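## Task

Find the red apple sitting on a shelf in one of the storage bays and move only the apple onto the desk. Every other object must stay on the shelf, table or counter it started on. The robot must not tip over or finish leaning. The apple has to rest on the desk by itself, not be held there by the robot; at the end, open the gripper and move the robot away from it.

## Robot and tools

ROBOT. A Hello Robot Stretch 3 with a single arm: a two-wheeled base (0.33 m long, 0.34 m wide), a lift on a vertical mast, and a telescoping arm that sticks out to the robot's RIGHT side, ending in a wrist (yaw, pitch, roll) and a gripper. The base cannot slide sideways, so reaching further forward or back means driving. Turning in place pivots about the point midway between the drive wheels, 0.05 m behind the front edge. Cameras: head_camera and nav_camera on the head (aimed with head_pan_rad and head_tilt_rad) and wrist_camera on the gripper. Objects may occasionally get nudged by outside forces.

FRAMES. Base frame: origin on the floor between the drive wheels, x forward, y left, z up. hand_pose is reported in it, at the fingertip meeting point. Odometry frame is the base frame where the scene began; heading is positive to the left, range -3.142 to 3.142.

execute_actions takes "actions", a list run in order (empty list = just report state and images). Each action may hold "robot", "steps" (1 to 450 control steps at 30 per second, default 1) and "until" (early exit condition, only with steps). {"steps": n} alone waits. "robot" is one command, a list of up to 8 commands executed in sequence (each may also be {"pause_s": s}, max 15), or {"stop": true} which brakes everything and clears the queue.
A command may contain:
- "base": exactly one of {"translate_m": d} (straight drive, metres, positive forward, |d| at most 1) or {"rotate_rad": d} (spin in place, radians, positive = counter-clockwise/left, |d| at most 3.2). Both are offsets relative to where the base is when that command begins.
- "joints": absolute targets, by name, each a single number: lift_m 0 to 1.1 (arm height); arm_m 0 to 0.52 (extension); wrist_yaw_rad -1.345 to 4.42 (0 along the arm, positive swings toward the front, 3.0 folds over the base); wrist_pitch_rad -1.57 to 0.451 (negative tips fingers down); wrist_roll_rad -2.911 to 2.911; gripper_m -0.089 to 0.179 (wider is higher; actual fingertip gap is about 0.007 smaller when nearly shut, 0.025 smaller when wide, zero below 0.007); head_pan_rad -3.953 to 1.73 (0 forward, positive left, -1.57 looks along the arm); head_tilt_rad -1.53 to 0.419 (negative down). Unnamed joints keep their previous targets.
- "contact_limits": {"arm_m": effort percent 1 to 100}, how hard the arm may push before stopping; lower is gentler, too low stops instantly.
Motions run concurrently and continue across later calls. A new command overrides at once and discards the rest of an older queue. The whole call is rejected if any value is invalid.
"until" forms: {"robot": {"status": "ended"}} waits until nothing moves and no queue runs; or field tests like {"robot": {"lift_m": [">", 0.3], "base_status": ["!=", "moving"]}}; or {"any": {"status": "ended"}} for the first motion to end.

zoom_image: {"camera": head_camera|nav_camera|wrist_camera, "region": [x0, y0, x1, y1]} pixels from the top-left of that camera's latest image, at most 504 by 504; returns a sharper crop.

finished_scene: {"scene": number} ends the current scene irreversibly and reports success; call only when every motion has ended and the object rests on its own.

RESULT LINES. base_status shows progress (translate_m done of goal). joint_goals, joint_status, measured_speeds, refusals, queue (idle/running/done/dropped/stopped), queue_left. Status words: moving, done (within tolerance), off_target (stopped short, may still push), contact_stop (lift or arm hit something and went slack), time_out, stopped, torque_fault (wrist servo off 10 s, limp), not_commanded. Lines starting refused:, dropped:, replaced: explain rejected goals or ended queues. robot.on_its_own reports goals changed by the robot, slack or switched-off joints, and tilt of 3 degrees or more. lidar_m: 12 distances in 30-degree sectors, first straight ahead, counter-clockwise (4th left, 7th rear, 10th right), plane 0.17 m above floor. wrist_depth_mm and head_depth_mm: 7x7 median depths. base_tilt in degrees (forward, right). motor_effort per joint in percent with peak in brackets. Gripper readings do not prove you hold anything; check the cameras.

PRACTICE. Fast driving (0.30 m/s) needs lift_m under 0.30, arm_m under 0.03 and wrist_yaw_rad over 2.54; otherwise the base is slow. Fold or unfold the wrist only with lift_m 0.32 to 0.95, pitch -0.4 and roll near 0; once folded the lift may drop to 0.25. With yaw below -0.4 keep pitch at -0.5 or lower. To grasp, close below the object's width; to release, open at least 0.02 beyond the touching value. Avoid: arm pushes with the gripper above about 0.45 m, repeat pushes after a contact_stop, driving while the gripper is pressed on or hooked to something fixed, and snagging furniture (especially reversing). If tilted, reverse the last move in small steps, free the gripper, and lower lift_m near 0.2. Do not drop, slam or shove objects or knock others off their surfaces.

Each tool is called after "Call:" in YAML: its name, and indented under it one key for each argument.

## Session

Call:
execute_actions:
  actions: []

Scene clock: 0.00 s.
robot.base_odometry: x=+0.000 y=+0.000 heading=+0.000 (m, m, rad; robot's odometry frame)
robot.turned_by_wheels: +0.000 (rad since the last result)
robot.turned_by_imu: +0.000 (rad since the last result)
robot.base_tilt: forward=-0.4 right=+1.5 (deg)
robot.lidar_m: 0.79 0.70 0.71 0.85 1.18 1.27 1.30 2.42 1.47 0.90 0.79 0.79
robot.head_depth_mm: 898 896 883 869 834 823 816 / 979 983 982 965 964 951 939 / 916 924 933 934 945 953 961 / 835 846 850 855 863 869 877 / 772 776 781 786 794 797 804 / 714 718 728 727 735 736 740 / 667 669 673 678 682 684 690
robot.base_status: not_commanded
robot.joint_positions: lift_m=+0.328 arm_m=+0.003 wrist_yaw_rad=+2.827 wrist_pitch_rad=-0.540 wrist_roll_rad=-0.020 gripper_m=+0.037 head_pan_rad=-0.019 head_tilt_rad=-0.022
robot.joint_goals: lift_m=+0.328 arm_m=+0.003 wrist_yaw_rad=+2.827 wrist_pitch_rad=-0.540 wrist_roll_rad=-0.020 gripper_m=+0.037 head_pan_rad=-0.019 head_tilt_rad=-0.022
robot.joint_status: lift_m=not_commanded arm_m=not_commanded wrist_yaw_rad=not_commanded wrist_pitch_rad=not_commanded wrist_roll_rad=not_commanded gripper_m=not_commanded head_pan_rad=not_commanded head_tilt_rad=not_commanded
robot.measured_speeds: translate_m=+0.000 rotate_rad=+0.000 lift_m=+0.000 arm_m=+0.000 wrist_yaw_rad=+0.000 wrist_pitch_rad=+0.000 wrist_roll_rad=+0.000 head_pan_rad=+0.000 head_tilt_rad=+0.000
robot: refusals=0 queue=idle queue_left=0
robot.motor_effort: left_wheel=-1 right_wheel=+0 lift_m=+18 arm_m=-1 wrist_yaw_rad=+0 wrist_pitch_rad=+8 wrist_roll_rad=+0 gripper_m=+0 head_pan_rad=-1 head_tilt_rad=+2 (%)
robot.hand_pose: x=+0.0429 y=+0.0496 z=+0.3143 quat_wxyz=(+0.293, +0.696, +0.083, +0.651) (m; robot's base frame)
robot.wrist_depth_mm: - - 958 792 669 589 520 / - - - 883 763 642 565 / - 932 922 885 783 693 601 / 732 749 750 748 732 710 641 / 594 - 597 603 622 609 605 / 513 498 - 506 511 517 507 / 467 - - 448 436 451 457
pictures: head_camera (sideways: a quarter turn clockwise sets it upright), nav_camera (sideways: a quarter turn counterclockwise sets it upright), wrist_camera
Images, in order (width x height): head_camera 896x504, nav_camera 672x504, wrist_camera 644x364.

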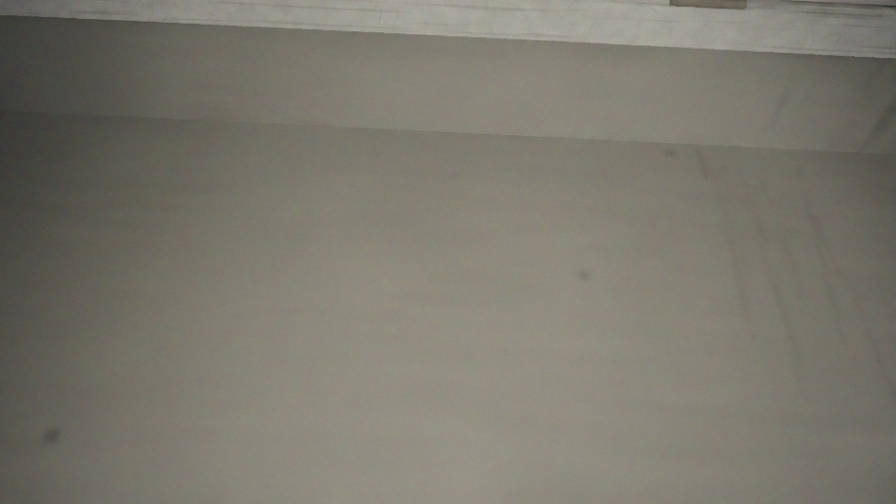

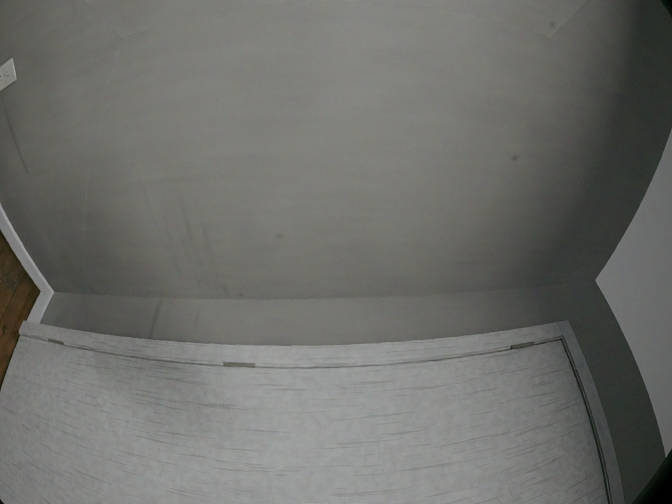

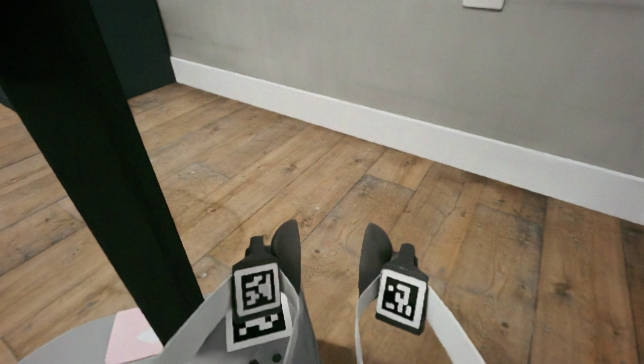

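Call:
execute_actions:
  actions:
    - {"robot":[{"joints":{"head_pan_rad":-1.2,"head_tilt_rad":-0.45,"lift_m":0.28}},{"base":{"rotate_rad":-2.39}}],"steps":450,"until":{"robot":{"status":"ended"}}}

Call:
execute_actions:
  actions:
    - {"robot":{"base":{"translate_m":0.6},"joints":{"head_pan_rad":-1.9}},"steps":450,"until":{"robot":{"status":"ended"}}}

Scene clock: 13.20 s.
robot.base_odometry: x=+0.000 y=+0.000 heading=-2.390 (m, m, rad; robot's odometry frame)
robot.turned_by_wheels: -2.390 (rad since the last result)
robot.turned_by_imu: -2.397 (rad since the last result)
robot.base_tilt: forward=-0.5 right=+1.5 (deg)
robot.lidar_m: 2.32 1.10 0.81 0.79 0.83 0.72 0.70 0.74 1.05 1.12 1.28 2.32
robot.head_depth_mm: 2348 2547 2766 2898 2226 1718 1377 / 1728 1976 2247 2654 2226 1702 1372 / 1376 1519 1697 1903 2039 1690 1368 / 1143 1238 1344 1485 1634 1639 1364 / 1089 1175 1265 1386 1512 1630 1357 / 1151 1249 1355 1481 1641 1668 1355 / 1226 1352 2486 2641 2185 1660 1349
robot.base_status: done (rotate_rad -2.3899 of -2.3900)
robot.joint_positions: lift_m=+0.280 arm_m=+0.003 wrist_yaw_rad=+2.827 wrist_pitch_rad=-0.540 wrist_roll_rad=-0.020 gripper_m=+0.037 head_pan_rad=-1.193 head_tilt_rad=-0.445
robot.joint_goals: lift_m=+0.280 arm_m=+0.003 wrist_yaw_rad=+2.827 wrist_pitch_rad=-0.540 wrist_roll_rad=-0.020 gripper_m=+0.037 head_pan_rad=-1.200 head_tilt_rad=-0.450
robot.joint_status: lift_m=done arm_m=not_commanded wrist_yaw_rad=not_commanded wrist_pitch_rad=not_commanded wrist_roll_rad=not_commanded gripper_m=not_commanded head_pan_rad=done head_tilt_rad=done
robot.measured_speeds: translate_m=+0.000 rotate_rad=+0.000 lift_m=+0.000 arm_m=+0.000 wrist_yaw_rad=+0.000 wrist_pitch_rad=+0.000 wrist_roll_rad=+0.000 head_pan_rad=+0.000 head_tilt_rad=+0.000
robot: refusals=0 queue=done queue_left=0
robot.motor_effort: left_wheel=+1(9) right_wheel=-2(7) lift_m=+16(19) arm_m=-1(1) wrist_yaw_rad=+0(1) wrist_pitch_rad=+8(8) wrist_roll_rad=+0(0) gripper_m=+0(0) head_pan_rad=-4(49) head_tilt_rad=-3(26) (%)
robot.hand_pose: x=+0.0429 y=+0.0495 z=+0.2663 quat_wxyz=(+0.293, +0.696, +0.083, +0.650) (m; robot's base frame)
robot.wrist_depth_mm: - 723 750 777 884 917 996 / - 774 835 870 945 976 - / - 842 839 836 849 846 841 / 654 666 663 666 645 652 651 / 551 - 537 543 545 554 539 / 475 - - 463 454 456 463 / - - - 409 392 403 400
pictures: head_camera (sideways: a quarter turn clockwise sets it upright), nav_camera (sideways: a quarter turn counterclockwise sets it upright), wrist_camera
Images, in order (width x height): head_camera 896x504, nav_camera 672x504, wrist_camera 644x364.

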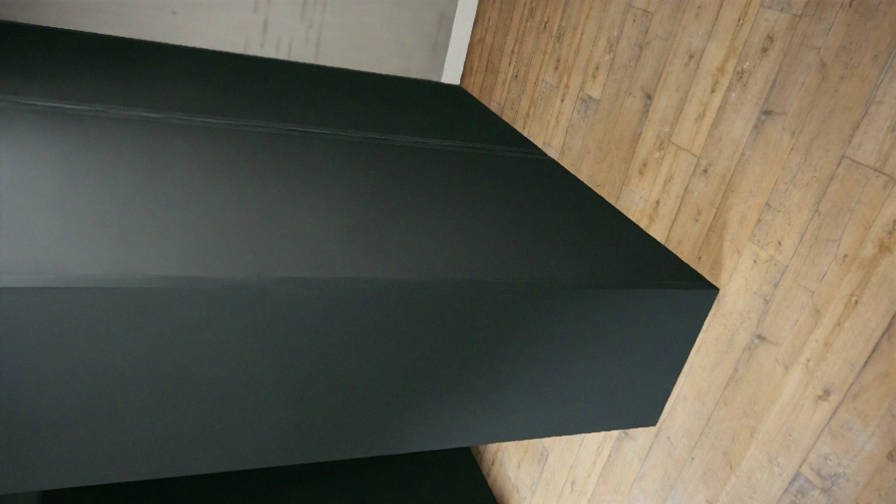

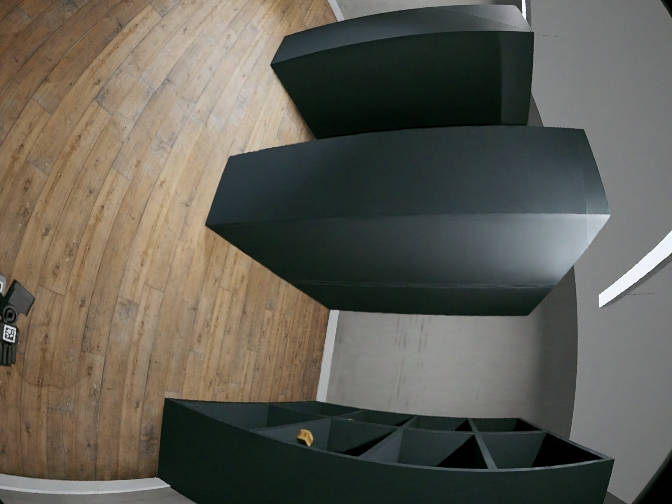

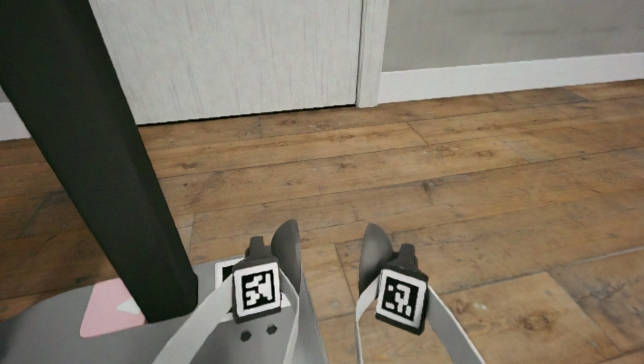

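Scene clock: 16.77 s.
robot.base_odometry: x=-0.438 y=-0.410 heading=-2.390 (m, m, rad; robot's odometry frame)
robot.turned_by_wheels: +0.000 (rad since the last result)
robot.turned_by_imu: -0.001 (rad since the last result)
robot.base_tilt: forward=-0.4 right=+1.5 (deg)
robot.lidar_m: 1.73 1.06 0.80 0.78 0.79 1.14 1.30 1.36 1.39 1.11 1.17 1.82
robot.head_depth_mm: 1772 1930 2089 1902 2028 1617 1370 / 2104 1958 2101 2231 2131 1693 1375 / 2566 2729 2915 3008 2217 1686 1379 / 2533 2734 2973 3106 2202 1692 1372 / 2501 2696 2902 3043 2181 1688 1361 / 2464 2622 2755 2624 1951 1575 1354 / 909 958 1029 1109 1201 1328 1364
robot.base_status: done (translate_m +0.6000 of +0.6000)
robot.joint_positions: lift_m=+0.280 arm_m=+0.003 wrist_yaw_rad=+2.827 wrist_pitch_rad=-0.541 wrist_roll_rad=-0.020 gripper_m=+0.037 head_pan_rad=-1.893 head_tilt_rad=-0.445
robot.joint_goals: lift_m=+0.280 arm_m=+0.003 wrist_yaw_rad=+2.827 wrist_pitch_rad=-0.541 wrist_roll_rad=-0.020 gripper_m=+0.037 head_pan_rad=-1.900 head_tilt_rad=-0.450
robot.joint_status: lift_m=done arm_m=not_commanded wrist_yaw_rad=not_commanded wrist_pitch_rad=not_commanded wrist_roll_rad=not_commanded gripper_m=not_commanded head_pan_rad=done head_tilt_rad=done
robot.measured_speeds: translate_m=+0.000 rotate_rad=+0.000 lift_m=+0.000 arm_m=+0.000 wrist_yaw_rad=+0.000 wrist_pitch_rad=+0.000 wrist_roll_rad=+0.000 head_pan_rad=+0.000 head_tilt_rad=+0.000
robot: refusals=0 queue=done queue_left=0
robot.motor_effort: left_wheel=+2(9) right_wheel=-3(5) lift_m=+16(17) arm_m=-2(1) wrist_yaw_rad=+0(0) wrist_pitch_rad=+8(8) wrist_roll_rad=+0(0) gripper_m=-1(0) head_pan_rad=-4(44) head_tilt_rad=-1(2) (%)
robot.hand_pose: x=+0.0429 y=+0.0495 z=+0.2663 quat_wxyz=(+0.293, +0.696, +0.083, +0.650) (m; robot's base frame)
robot.wrist_depth_mm: - 696 739 787 851 894 941 / - 742 811 857 920 991 - / - 804 836 805 828 841 844 / 642 671 655 666 674 664 651 / 545 - 550 545 537 537 546 / 477 - - 467 471 457 455 / - - - 408 392 399 400
pictures: head_camera (sideways: a quarter turn clockwise sets it upright), nav_camera (sideways: a quarter turn counterclockwise sets it upright), wrist_camera
Images, in order (width x height): head_camera 896x504, nav_camera 672x504, wrist_camera 644x364.

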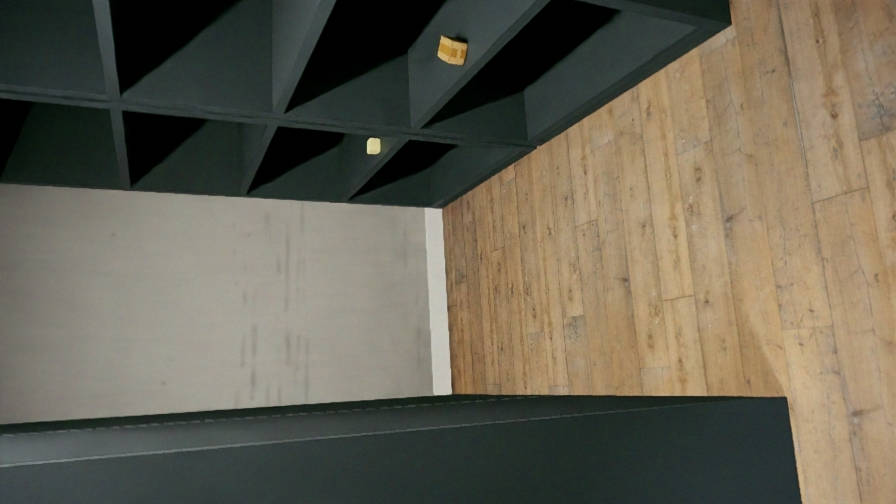

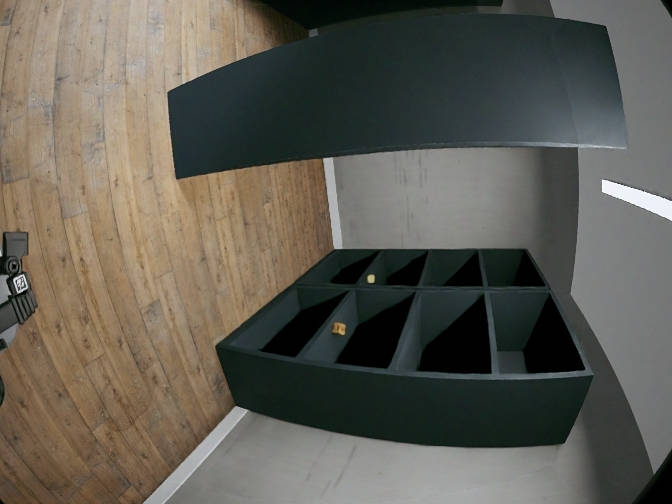

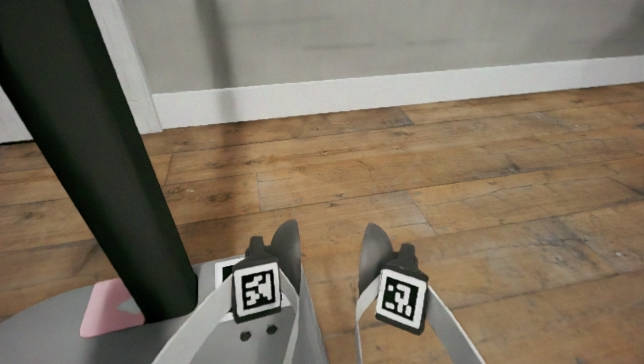

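Call:
execute_actions:
  actions:
    - {"robot":[{"base":{"rotate_rad":-0.4},"joints":{"head_pan_rad":-1.55}},{"base":{"translate_m":1}},{"base":{"translate_m":0.3}}],"steps":450,"until":{"robot":{"status":"ended"}}}

Scene clock: 32.90 s.
robot.base_odometry: x=-1.659 y=-0.858 heading=-2.790 (m, m, rad; robot's odometry frame)
robot.turned_by_wheels: -0.400 (rad since the last result)
robot.turned_by_imu: -0.403 (rad since the last result)
robot.base_tilt: forward=-0.5 right=+1.5 (deg)
robot.lidar_m: 1.76 1.73 0.98 0.91 1.22 1.35 2.10 2.15 0.95 1.68 0.71 0.74
robot.head_depth_mm: 1402 1547 1582 1787 1394 1615 1337 / 1393 1516 1603 1755 1909 1650 1368 / 2173 2372 2087 2134 1950 1694 1370 / 2191 2311 2501 2690 2210 1700 1370 / 2141 2304 2492 2657 2194 1671 1360 / 2101 2242 2401 2629 2167 1671 1357 / 2046 2182 2336 2459 2081 1647 1353
robot.base_status: done (translate_m +0.3000 of +0.3000)
robot.joint_positions: lift_m=+0.280 arm_m=+0.003 wrist_yaw_rad=+2.827 wrist_pitch_rad=-0.541 wrist_roll_rad=-0.020 gripper_m=+0.037 head_pan_rad=-1.557 head_tilt_rad=-0.445
robot.joint_goals: lift_m=+0.280 arm_m=+0.003 wrist_yaw_rad=+2.827 wrist_pitch_rad=-0.541 wrist_roll_rad=-0.020 gripper_m=+0.037 head_pan_rad=-1.550 head_tilt_rad=-0.450
robot.joint_status: lift_m=done arm_m=not_commanded wrist_yaw_rad=not_commanded wrist_pitch_rad=not_commanded wrist_roll_rad=not_commanded gripper_m=not_commanded head_pan_rad=done head_tilt_rad=done
robot.measured_speeds: translate_m=+0.000 rotate_rad=+0.000 lift_m=+0.000 arm_m=+0.000 wrist_yaw_rad=+0.000 wrist_pitch_rad=+0.000 wrist_roll_rad=+0.000 head_pan_rad=+0.000 head_tilt_rad=+0.000
robot: refusals=0 queue=done queue_left=0
robot.motor_effort: left_wheel=+1(9) right_wheel=-2(8) lift_m=+17(17) arm_m=-2(1) wrist_yaw_rad=+1(0) wrist_pitch_rad=+8(8) wrist_roll_rad=+0(0) gripper_m=+0(0) head_pan_rad=+4(31) head_tilt_rad=-1(2) (%)
robot.hand_pose: x=+0.0429 y=+0.0495 z=+0.2663 quat_wxyz=(+0.293, +0.696, +0.083, +0.650) (m; robot's base frame)
robot.wrist_depth_mm: - - - - - - - / - - - - - - - / - 845 834 805 813 844 816 / 646 666 665 665 668 640 669 / 546 - 536 548 543 554 542 / 479 - - 463 461 463 463 / - - - 411 397 402 398
pictures: head_camera (sideways: a quarter turn clockwise sets it upright), nav_camera (sideways: a quarter turn counterclockwise sets it upright), wrist_camera
Images, in order (width x height): head_camera 896x504, nav_camera 672x504, wrist_camera 644x364.

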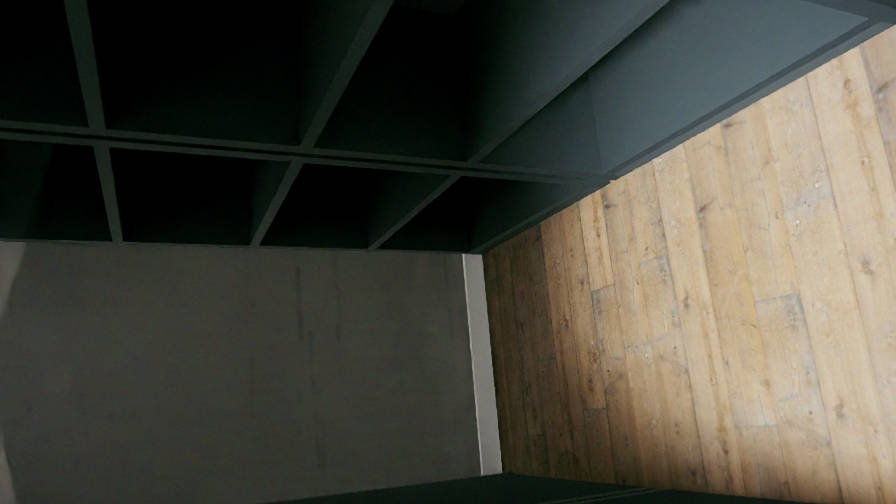

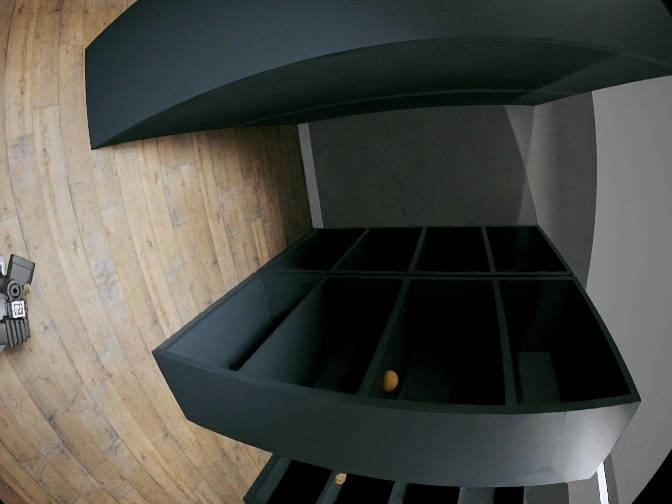

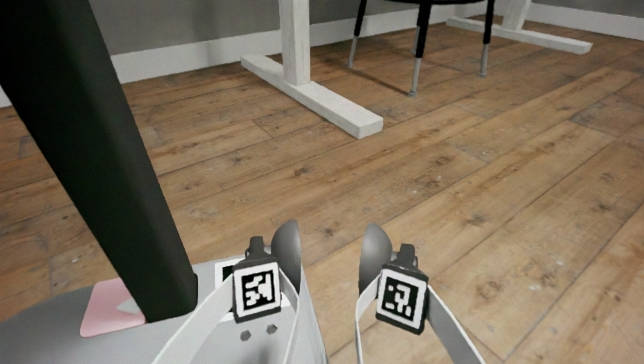

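Call:
execute_actions:
  actions:
    - {"robot":[{"base":{"rotate_rad":0.4},"joints":{"head_pan_rad":-1.9}},{"base":{"translate_m":1}},{"base":{"translate_m":0.2}}],"steps":450,"until":{"robot":{"status":"ended"}}}

Scene clock: 50.13 s.
robot.base_odometry: x=-2.535 y=-1.677 heading=-2.390 (m, m, rad; robot's odometry frame)
robot.turned_by_wheels: +0.400 (rad since the last result)
robot.turned_by_imu: +0.398 (rad since the last result)
robot.base_tilt: forward=-0.5 right=+1.5 (deg)
robot.lidar_m: 0.55 1.11 0.89 0.51 0.97 1.75 3.30 0.98 0.87 2.57 1.43 0.57
robot.head_depth_mm: 1394 1553 1430 1679 1216 1038 1133 / 1383 1520 1578 1744 1376 1596 1334 / 1605 1549 1665 1770 1932 1648 1372 / 2163 2334 2531 2645 2168 1692 1374 / 2181 2311 2526 2668 2193 1673 1373 / 2133 2276 2454 2607 2159 1666 1357 / 2067 2238 2441 2623 2160 1669 1356
robot.base_status: done (translate_m +0.2000 of +0.2000)
robot.joint_positions: lift_m=+0.280 arm_m=+0.003 wrist_yaw_rad=+2.827 wrist_pitch_rad=-0.541 wrist_roll_rad=-0.020 gripper_m=+0.037 head_pan_rad=-1.893 head_tilt_rad=-0.445
robot.joint_goals: lift_m=+0.280 arm_m=+0.003 wrist_yaw_rad=+2.827 wrist_pitch_rad=-0.541 wrist_roll_rad=-0.020 gripper_m=+0.037 head_pan_rad=-1.900 head_tilt_rad=-0.450
robot.joint_status: lift_m=done arm_m=not_commanded wrist_yaw_rad=not_commanded wrist_pitch_rad=not_commanded wrist_roll_rad=not_commanded gripper_m=not_commanded head_pan_rad=done head_tilt_rad=done
robot.measured_speeds: translate_m=+0.000 rotate_rad=+0.000 lift_m=+0.000 arm_m=+0.000 wrist_yaw_rad=+0.000 wrist_pitch_rad=+0.000 wrist_roll_rad=+0.000 head_pan_rad=+0.000 head_tilt_rad=+0.000
robot: refusals=0 queue=done queue_left=0
robot.motor_effort: left_wheel=-3(8) right_wheel=+2(9) lift_m=+17(16) arm_m=-1(1) wrist_yaw_rad=+0(0) wrist_pitch_rad=+8(8) wrist_roll_rad=+1(0) gripper_m=+0(0) head_pan_rad=-4(30) head_tilt_rad=-1(2) (%)
robot.hand_pose: x=+0.0429 y=+0.0494 z=+0.2663 quat_wxyz=(+0.293, +0.696, +0.083, +0.650) (m; robot's base frame)
robot.wrist_depth_mm: - 979 - - - - 939 / - - - - - - 949 / - 841 781 826 824 783 817 / 638 661 648 653 661 660 679 / 537 - 534 545 543 535 530 / 475 - - 458 472 463 453 / - - - 406 395 401 402
pictures: head_camera (sideways: a quarter turn clockwise sets it upright), nav_camera (sideways: a quarter turn counterclockwise sets it upright), wrist_camera
Images, in order (width x height): head_camera 896x504, nav_camera 672x504, wrist_camera 644x364.

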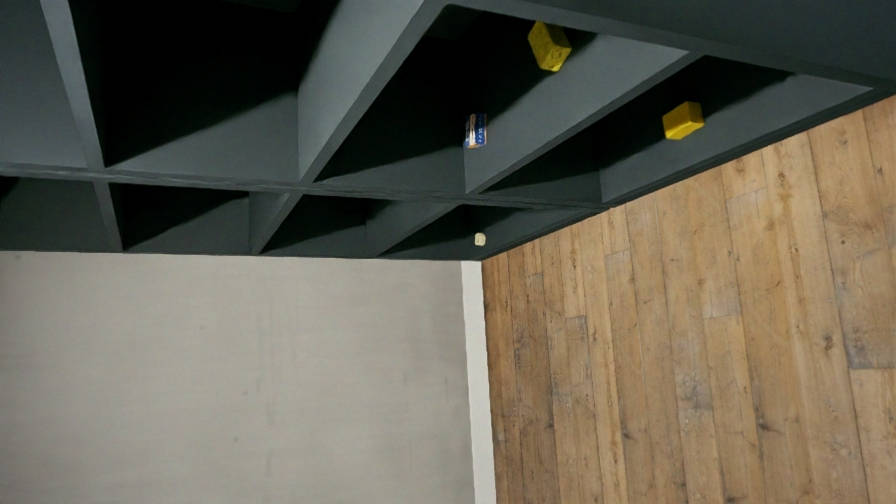

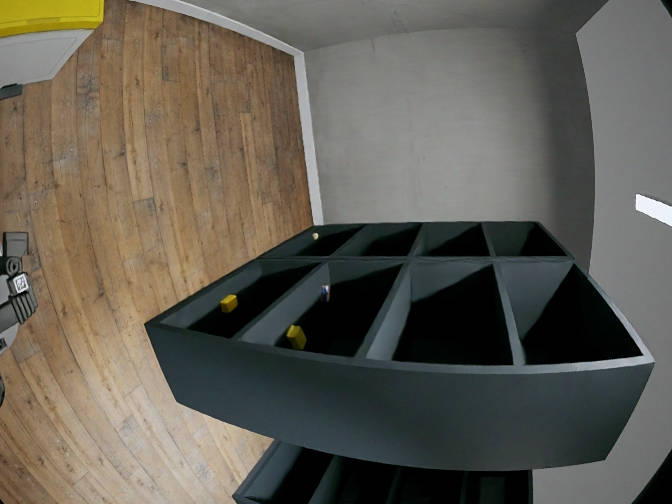

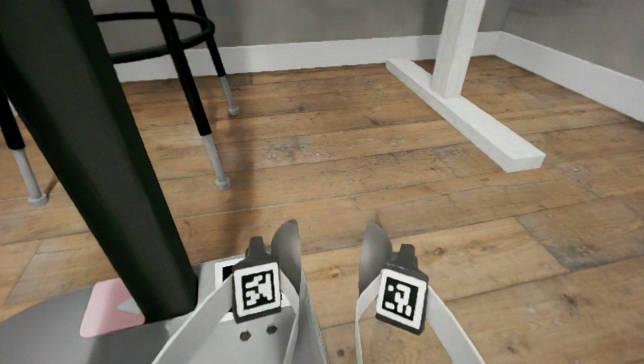

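Call:
execute_actions:
  actions:
    - {"robot":[{"base":{"rotate_rad":-1.571},"joints":{"head_pan_rad":-1.57,"head_tilt_rad":-0.6}},{"base":{"translate_m":1}},{"base":{"translate_m":0.75}}],"steps":450,"until":{"robot":{"status":"ended"}}}

Scene clock: 68.67 s.
robot.base_odometry: x=-3.730 y=-0.399 heading=+2.322 (m, m, rad; robot's odometry frame)
robot.turned_by_wheels: -1.571 (rad since the last result)
robot.turned_by_imu: -1.576 (rad since the last result)
robot.base_tilt: forward=-0.5 right=+1.5 (deg)
robot.lidar_m: 0.85 0.89 0.97 0.95 1.00 1.36 2.24 1.14 0.61 0.60 1.07 0.87
robot.head_depth_mm: 472 519 570 631 1052 903 1174 / 744 579 581 656 734 858 1120 / 858 941 821 927 1045 886 1115 / 870 954 818 1189 1081 950 1167 / 879 971 814 1220 1077 946 1170 / 896 983 810 1234 1076 1277 1179 / 904 995 805 1231 1035 1277 1188
robot.base_status: done (translate_m +0.7500 of +0.7500)
robot.joint_positions: lift_m=+0.280 arm_m=+0.003 wrist_yaw_rad=+2.827 wrist_pitch_rad=-0.541 wrist_roll_rad=-0.020 gripper_m=+0.037 head_pan_rad=-1.577 head_tilt_rad=-0.593
robot.joint_goals: lift_m=+0.280 arm_m=+0.003 wrist_yaw_rad=+2.827 wrist_pitch_rad=-0.541 wrist_roll_rad=-0.020 gripper_m=+0.037 head_pan_rad=-1.570 head_tilt_rad=-0.600
robot.joint_status: lift_m=done arm_m=not_commanded wrist_yaw_rad=not_commanded wrist_pitch_rad=not_commanded wrist_roll_rad=not_commanded gripper_m=not_commanded head_pan_rad=done head_tilt_rad=done
robot.measured_speeds: translate_m=+0.000 rotate_rad=+0.000 lift_m=+0.000 arm_m=+0.000 wrist_yaw_rad=+0.000 wrist_pitch_rad=+0.000 wrist_roll_rad=+0.000 head_pan_rad=+0.000 head_tilt_rad=+0.000
robot: refusals=0 queue=done queue_left=0
robot.motor_effort: left_wheel=+2(10) right_wheel=-1(9) lift_m=+17(17) arm_m=-1(1) wrist_yaw_rad=+0(0) wrist_pitch_rad=+8(8) wrist_roll_rad=+0(0) gripper_m=+0(0) head_pan_rad=+4(30) head_tilt_rad=-3(18) (%)
robot.hand_pose: x=+0.0429 y=+0.0494 z=+0.2662 quat_wxyz=(+0.293, +0.696, +0.083, +0.650) (m; robot's base frame)
robot.wrist_depth_mm: - 831 905 937 - - 786 / - 971 988 - - - 778 / - 823 843 822 821 832 772 / 648 683 654 664 641 648 649 / 546 - 538 529 545 539 541 / 477 - - 455 458 463 460 / - - - 407 385 401 402
pictures: head_camera (sideways: a quarter turn clockwise sets it upright), nav_camera (sideways: a quarter turn counterclockwise sets it upright), wrist_camera
Images, in order (width x height): head_camera 896x504, nav_camera 672x504, wrist_camera 644x364.

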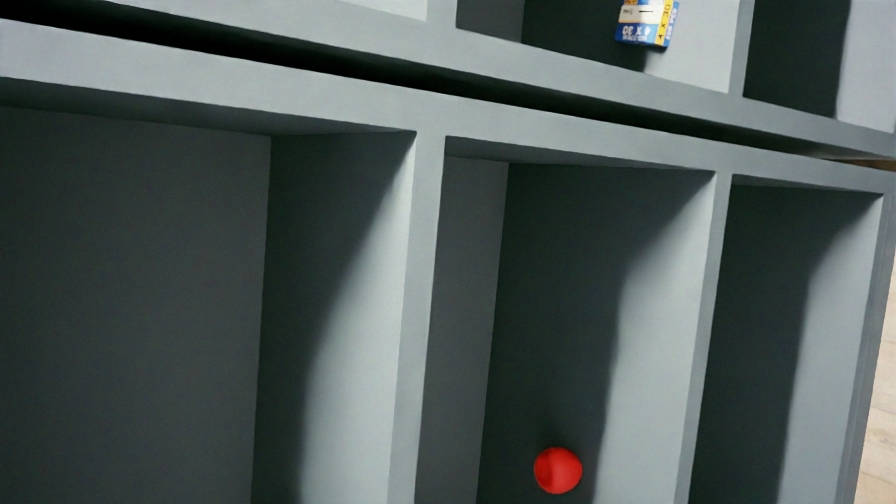

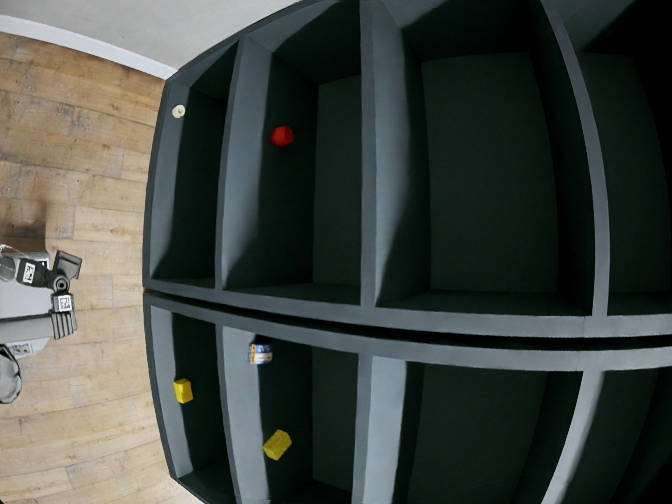

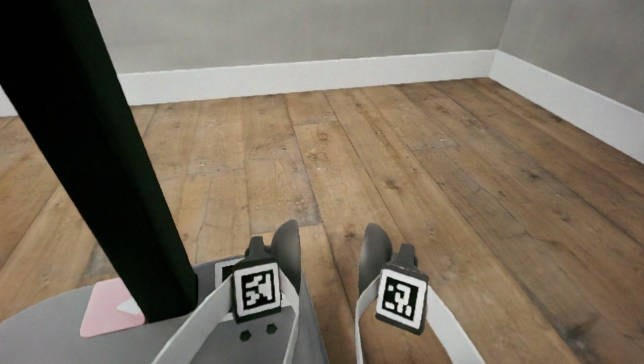

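Call:
execute_actions:
  actions:
    - {"robot":[{"base":{"translate_m":0.4},"joints":{"head_tilt_rad":-0.8}},{"joints":{"lift_m":0.5,"wrist_pitch_rad":-0.4}},{"joints":{"lift_m":0.6,"wrist_yaw_rad":0,"gripper_m":0.179}},{"joints":{"wrist_pitch_rad":-0.2,"arm_m":0.12}}],"steps":450,"until":{"robot":{"status":"ended"}}}

Scene clock: 89.77 s.
robot.base_odometry: x=-4.003 y=-0.106 heading=+2.322 (m, m, rad; robot's odometry frame)
robot.turned_by_wheels: +0.000 (rad since the last result)
robot.turned_by_imu: -0.002 (rad since the last result)
robot.base_tilt: forward=-0.5 right=+1.5 (deg)
robot.lidar_m: 0.45 0.48 0.68 0.93 0.98 1.40 2.63 1.44 0.76 1.07 0.61 0.46
robot.head_depth_mm: 876 724 1139 1083 970 1250 1160 / 887 722 1157 1075 970 1284 - / 900 721 1183 1083 968 - 1125 / 901 722 1200 1049 970 1282 1146 / 909 720 1218 1080 1376 1280 1138 / 921 721 1150 1078 1232 1281 1141 / 813 721 875 933 1031 1147 1105
robot.base_status: done (translate_m +0.4000 of +0.4000)
robot.joint_positions: lift_m=+0.600 arm_m=+0.120 wrist_yaw_rad=+0.002 wrist_pitch_rad=-0.222 wrist_roll_rad=-0.020 gripper_m=+0.179 head_pan_rad=-1.577 head_tilt_rad=-0.790
robot.joint_goals: lift_m=+0.600 arm_m=+0.120 wrist_yaw_rad=+0.000 wrist_pitch_rad=-0.200 wrist_roll_rad=-0.020 gripper_m=+0.179 head_pan_rad=-1.570 head_tilt_rad=-0.800
robot.joint_status: lift_m=done arm_m=done wrist_yaw_rad=done wrist_pitch_rad=done wrist_roll_rad=not_commanded gripper_m=done head_pan_rad=done head_tilt_rad=done
robot.measured_speeds: translate_m=+0.000 rotate_rad=+0.000 lift_m=+0.000 arm_m=+0.000 wrist_yaw_rad=+0.000 wrist_pitch_rad=+0.000 wrist_roll_rad=+0.000 head_pan_rad=+0.000 head_tilt_rad=+0.000
robot: refusals=0 queue=done queue_left=0
robot.motor_effort: left_wheel=+1(9) right_wheel=-2(6) lift_m=+20(21) arm_m=+3(3) wrist_yaw_rad=-1(3) wrist_pitch_rad=+13(13) wrist_roll_rad=+0(0) gripper_m=+0(83) head_pan_rad=+4(4) head_tilt_rad=-4(18) (%)
robot.hand_pose: x=-0.0211 y=-0.5093 z=+0.6588 quat_wxyz=(+0.710, +0.080, -0.696, -0.077) (m; robot's base frame)
robot.wrist_depth_mm: 425 599 675 636 638 609 574 / 433 597 693 679 662 639 564 / 441 606 736 725 683 669 569 / 432 579 651 658 661 693 562 / 404 472 450 455 462 463 475 / 346 337 336 346 348 355 364 / 478 642 809 819 313 304 -
pictures: head_camera (sideways: a quarter turn clockwise sets it upright), nav_camera (sideways: a quarter turn counterclockwise sets it upright), wrist_camera
Images, in order (width x height): head_camera 896x504, nav_camera 672x504, wrist_camera 644x364.

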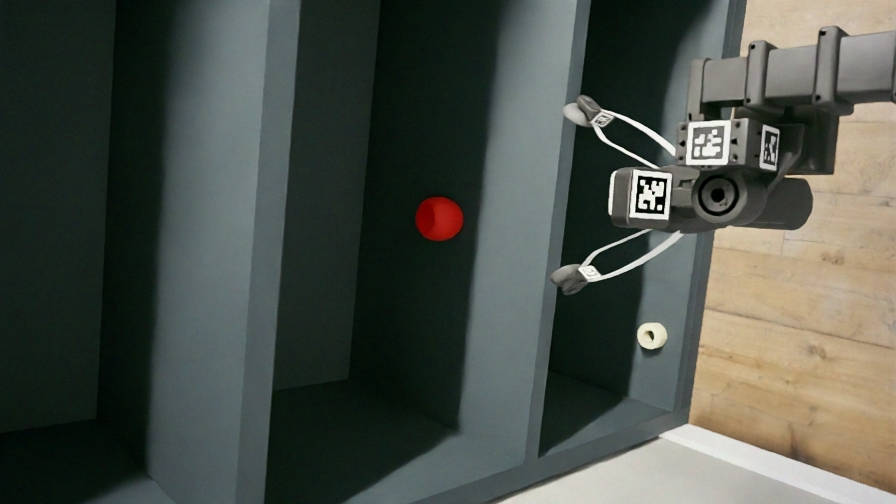

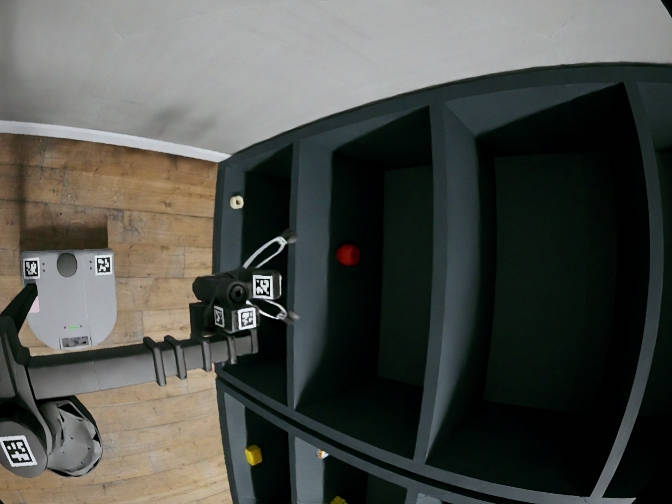

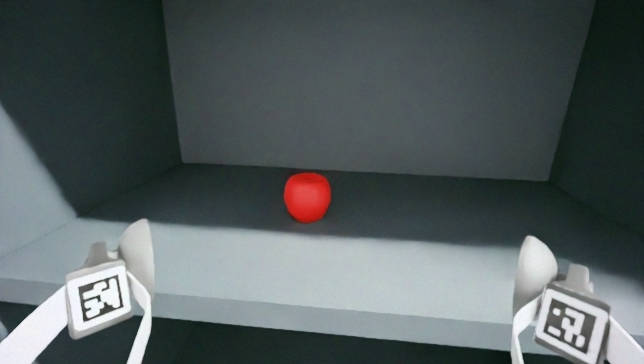

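Call:
execute_actions:
  actions:
    - {"robot":{"base":{"translate_m":0.03},"joints":{"lift_m":0.525,"arm_m":0.33}},"steps":450,"until":{"robot":{"status":"ended"}}}

Scene clock: 99.40 s.
robot.base_odometry: x=-4.024 y=-0.085 heading=+2.322 (m, m, rad; robot's odometry frame)
robot.turned_by_wheels: +0.000 (rad since the last result)
robot.turned_by_imu: -0.001 (rad since the last result)
robot.base_tilt: forward=-0.5 right=+1.5 (deg)
robot.lidar_m: 0.42 0.45 0.64 0.93 0.98 1.40 2.11 0.83 0.77 1.07 0.57 0.43
robot.head_depth_mm: 877 725 1139 1078 973 1253 1151 / 888 722 1164 1082 972 1261 - / 903 721 1183 1052 - 1255 1140 / 902 722 1207 1085 1351 1270 1144 / 913 721 1223 1083 1370 1275 1144 / 905 721 1064 1051 1158 1269 1137 / 751 711 807 893 990 1074 1081
robot.base_status: done (translate_m +0.0300 of +0.0300)
robot.joint_positions: lift_m=+0.525 arm_m=+0.330 wrist_yaw_rad=+0.001 wrist_pitch_rad=-0.221 wrist_roll_rad=-0.020 gripper_m=+0.179 head_pan_rad=-1.577 head_tilt_rad=-0.790
robot.joint_goals: lift_m=+0.525 arm_m=+0.330 wrist_yaw_rad=+0.000 wrist_pitch_rad=-0.200 wrist_roll_rad=-0.020 gripper_m=+0.179 head_pan_rad=-1.570 head_tilt_rad=-0.800
robot.joint_status: lift_m=done arm_m=done wrist_yaw_rad=done wrist_pitch_rad=done wrist_roll_rad=not_commanded gripper_m=done head_pan_rad=done head_tilt_rad=done
robot.measured_speeds: translate_m=+0.000 rotate_rad=+0.000 lift_m=+0.000 arm_m=+0.000 wrist_yaw_rad=+0.000 wrist_pitch_rad=+0.000 wrist_roll_rad=+0.000 head_pan_rad=+0.000 head_tilt_rad=+0.000
robot: refusals=0 queue=done queue_left=0
robot.motor_effort: left_wheel=+1(6) right_wheel=-3(4) lift_m=+17(19) arm_m=+3(3) wrist_yaw_rad=-1(1) wrist_pitch_rad=+12(13) wrist_roll_rad=+0(0) gripper_m=+0(0) head_pan_rad=+4(4) head_tilt_rad=-4(4) (%)
robot.hand_pose: x=-0.0212 y=-0.7194 z=+0.5842 quat_wxyz=(+0.710, +0.079, -0.696, -0.077) (m; robot's base frame)
robot.wrist_depth_mm: 380 469 468 451 440 434 423 / 385 499 495 489 467 451 438 / 390 518 531 500 497 481 461 / 378 420 422 245 440 456 468 / 288 307 296 242 304 306 308 / 229 217 225 226 229 232 241 / 172 178 181 183 184 185 -
pictures: head_camera (sideways: a quarter turn clockwise sets it upright), nav_camera (sideways: a quarter turn counterclockwise sets it upright), wrist_camera
Images, in order (width x height): head_camera 896x504, nav_camera 672x504, wrist_camera 644x364.

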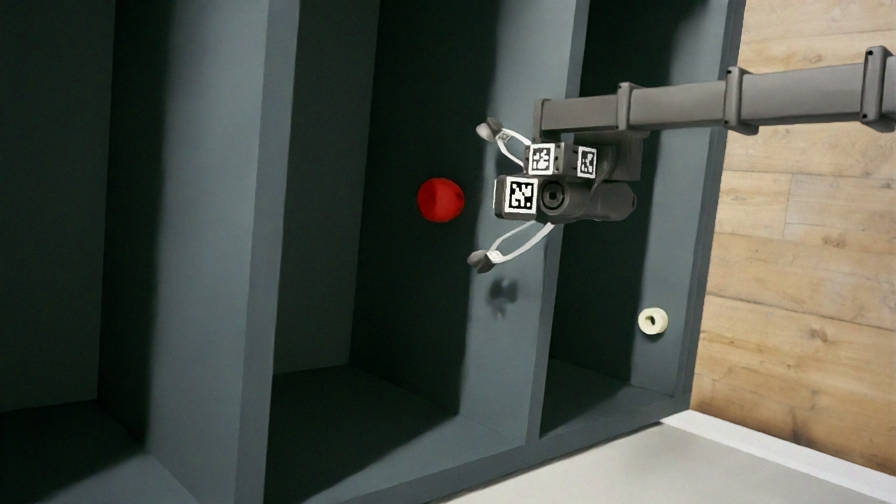

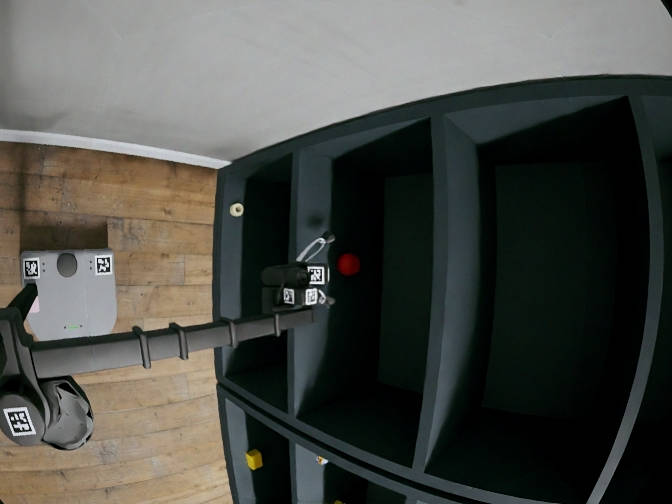

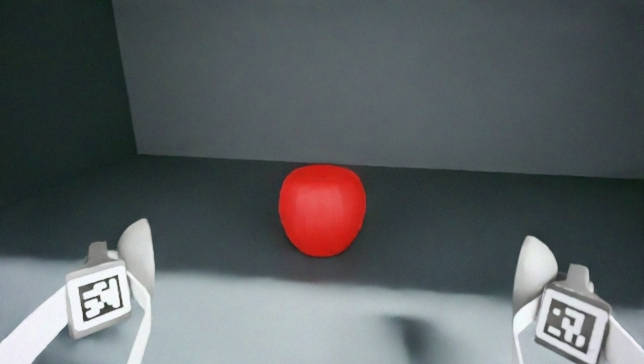

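Call:
execute_actions:
  actions:
    - {"robot":[{"base":{"translate_m":0.01},"joints":{"lift_m":0.497,"arm_m":0.45}},{"joints":{"gripper_m":0.115}}],"steps":450,"until":{"robot":{"status":"ended"}}}

Scene clock: 108.13 s.
robot.base_odometry: x=-4.031 y=-0.077 heading=+2.322 (m, m, rad; robot's odometry frame)
robot.turned_by_wheels: +0.000 (rad since the last result)
robot.turned_by_imu: -0.001 (rad since the last result)
robot.base_tilt: forward=-0.4 right=+1.5 (deg)
robot.lidar_m: 0.41 0.44 0.62 0.92 0.98 1.40 2.12 0.83 0.78 1.07 0.56 0.42
robot.head_depth_mm: 876 725 1142 1084 967 1256 1145 / 891 724 1165 1079 971 1258 - / 904 720 1180 1149 1386 1262 1145 / 898 720 1199 1081 1340 1281 1146 / 912 722 1216 1075 1375 1283 1139 / 901 722 1038 1037 1128 1256 1140 / 731 691 786 878 983 1044 1073
robot.base_status: done (translate_m +0.0100 of +0.0100)
robot.joint_positions: lift_m=+0.497 arm_m=+0.450 wrist_yaw_rad=+0.001 wrist_pitch_rad=-0.221 wrist_roll_rad=-0.020 gripper_m=+0.115 head_pan_rad=-1.577 head_tilt_rad=-0.790
robot.joint_goals: lift_m=+0.497 arm_m=+0.450 wrist_yaw_rad=+0.000 wrist_pitch_rad=-0.200 wrist_roll_rad=-0.020 gripper_m=+0.115 head_pan_rad=-1.570 head_tilt_rad=-0.800
robot.joint_status: lift_m=done arm_m=done wrist_yaw_rad=done wrist_pitch_rad=done wrist_roll_rad=not_commanded gripper_m=done head_pan_rad=done head_tilt_rad=done
robot.measured_speeds: translate_m=+0.000 rotate_rad=+0.000 lift_m=+0.000 arm_m=+0.000 wrist_yaw_rad=+0.000 wrist_pitch_rad=+0.000 wrist_roll_rad=+0.000 head_pan_rad=+0.000 head_tilt_rad=+0.000
robot: refusals=0 queue=done queue_left=0
robot.motor_effort: left_wheel=+2(5) right_wheel=-3(5) lift_m=+16(17) arm_m=+3(3) wrist_yaw_rad=-1(1) wrist_pitch_rad=+12(13) wrist_roll_rad=+0(0) gripper_m=+0(83) head_pan_rad=+3(4) head_tilt_rad=-4(3) (%)
robot.hand_pose: x=-0.0212 y=-0.8394 z=+0.5562 quat_wxyz=(+0.710, +0.079, -0.696, -0.077) (m; robot's base frame)
robot.wrist_depth_mm: 365 371 357 347 333 332 321 / 373 386 374 365 355 341 339 / 369 408 396 385 373 362 353 / 332 332 341 149 357 365 366 / 231 231 228 110 122 247 250 / 177 183 171 107 114 191 188 / 143 139 146 117 142 143 150
pictures: head_camera (sideways: a quarter turn clockwise sets it upright), nav_camera (sideways: a quarter turn counterclockwise sets it upright), wrist_camera
Images, in order (width x height): head_camera 896x504, nav_camera 672x504, wrist_camera 644x364.

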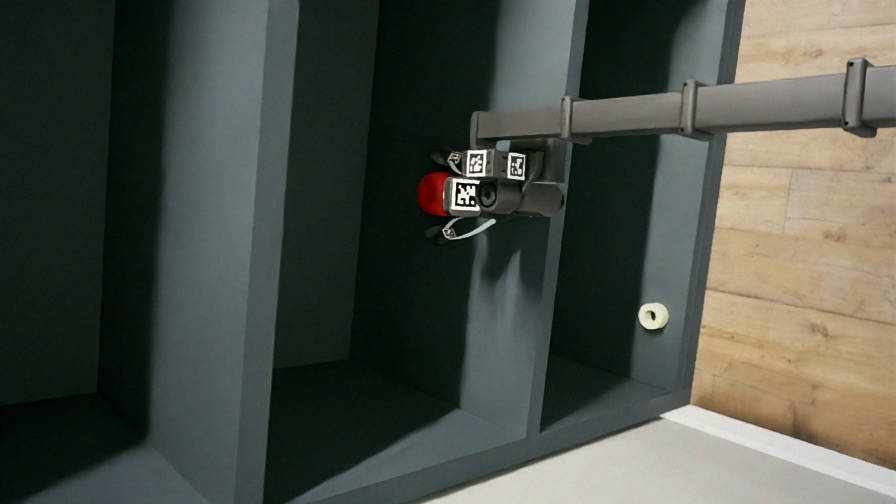

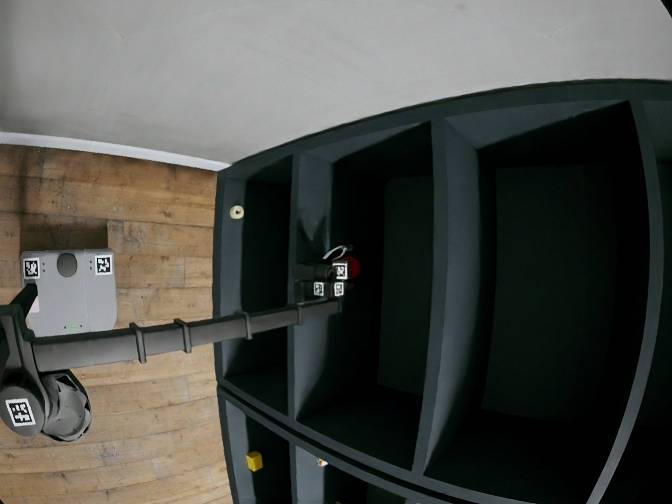

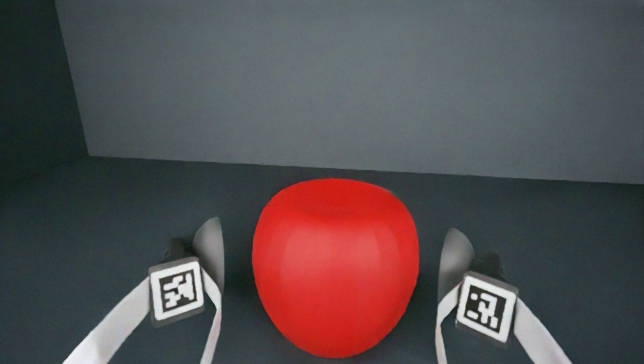

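Call:
execute_actions:
  actions:
    - {"robot":[{"joints":{"gripper_m":0.025}},{"joints":{"lift_m":0.525}},{"joints":{"arm_m":0.0},"base":{"translate_m":-0.1}},{"joints":{"wrist_yaw_rad":2.65,"lift_m":0.4,"wrist_pitch_rad":-0.3,"head_tilt_rad":-1.2},"base":{"translate_m":-0.15}},{"joints":{"lift_m":0.29}}],"steps":450,"until":{"robot":{"status":"ended"}}}
    - {"steps":300,"until":{"robot":{"status":"ended"}}}

Scene clock: 130.37 s.
robot.base_odometry: x=-3.860 y=-0.260 heading=+2.322 (m, m, rad; robot's odometry frame)
robot.turned_by_wheels: +0.000 (rad since the last result)
robot.turned_by_imu: -0.001 (rad since the last result)
robot.base_tilt: forward=-0.4 right=+1.4 (deg)
robot.lidar_m: 0.66 0.70 0.96 0.94 0.99 1.42 2.43 1.31 0.65 1.06 0.86 0.68
robot.head_depth_mm: 1014 940 948 1292 1252 1166 - / 1030 958 1352 1329 1252 - - / 1037 959 1370 1328 1277 - - / 1040 964 1377 1350 1279 1183 - / 1051 968 1382 1352 1265 1173 1072 / 1064 972 1400 1364 1273 1173 1100 / 1078 974 1371 1365 1281 1183 1098
robot.base_status: done (translate_m -0.1500 of -0.1500)
robot.joint_positions: lift_m=+0.290 arm_m=+0.003 wrist_yaw_rad=+2.648 wrist_pitch_rad=-0.330 wrist_roll_rad=-0.020 gripper_m=+0.026 head_pan_rad=-1.577 head_tilt_rad=-1.185
robot.joint_goals: lift_m=+0.290 arm_m=+0.000 wrist_yaw_rad=+2.650 wrist_pitch_rad=-0.300 wrist_roll_rad=-0.020 gripper_m=+0.025 head_pan_rad=-1.570 head_tilt_rad=-1.200
robot.joint_status: lift_m=done arm_m=done wrist_yaw_rad=done wrist_pitch_rad=done wrist_roll_rad=not_commanded gripper_m=done head_pan_rad=done head_tilt_rad=done
robot.measured_speeds: translate_m=+0.000 rotate_rad=+0.000 lift_m=+0.000 arm_m=+0.000 wrist_yaw_rad=+0.000 wrist_pitch_rad=+0.000 wrist_roll_rad=+0.000 head_pan_rad=+0.000 head_tilt_rad=+0.000
robot: refusals=0 queue=done queue_left=0
robot.motor_effort: left_wheel=+1(3) right_wheel=-2(6) lift_m=+17(20) arm_m=-4(5) wrist_yaw_rad=+2(3) wrist_pitch_rad=+18(19) wrist_roll_rad=+0(0) gripper_m=-20(94) head_pan_rad=+3(3) head_tilt_rad=-7(29) (%)
robot.hand_pose: x=+0.0900 y=+0.0587 z=+0.3230 quat_wxyz=(+0.284, +0.698, -0.055, +0.655) (m; robot's base frame)
robot.wrist_depth_mm: 739 790 893 974 919 653 518 / 788 809 900 - 942 682 532 / 837 885 969 - 985 689 537 / 843 903 984 146 944 710 550 / 734 747 719 108 124 689 552 / 604 586 118 105 111 608 564 / - 486 488 114 484 504 499
pictures: head_camera (sideways: a quarter turn clockwise sets it upright), nav_camera (sideways: a quarter turn counterclockwise sets it upright), wrist_camera
Images, in order (width x height): head_camera 896x504, nav_camera 672x504, wrist_camera 644x364.

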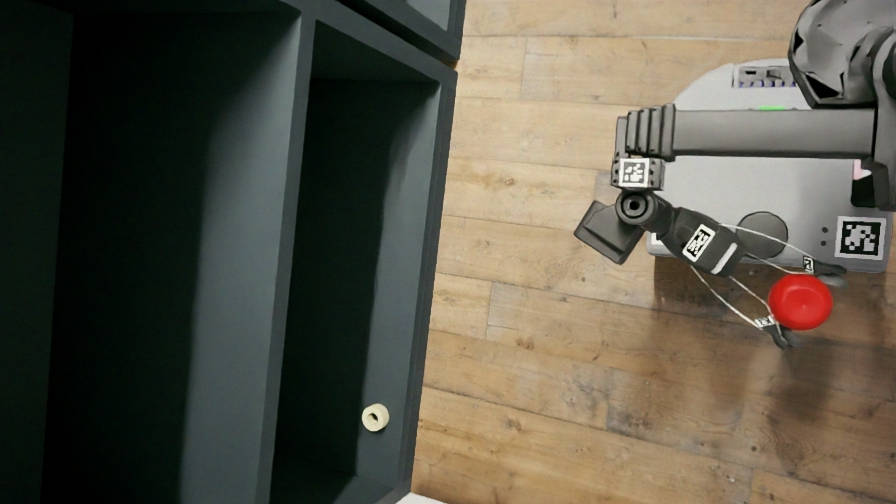

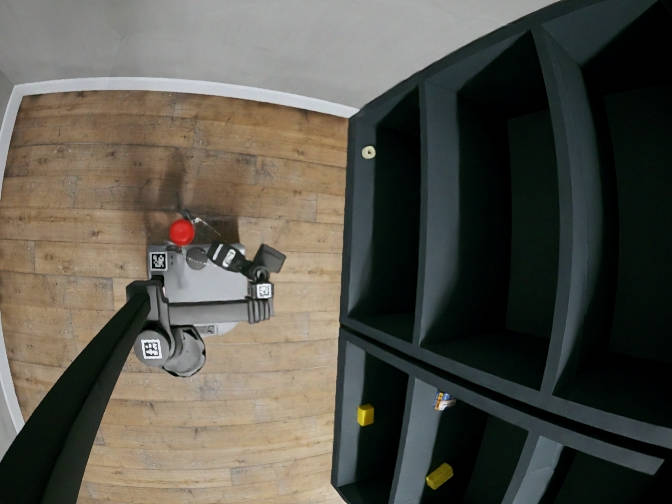

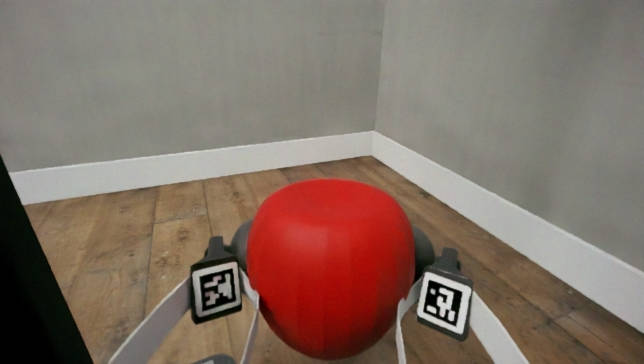

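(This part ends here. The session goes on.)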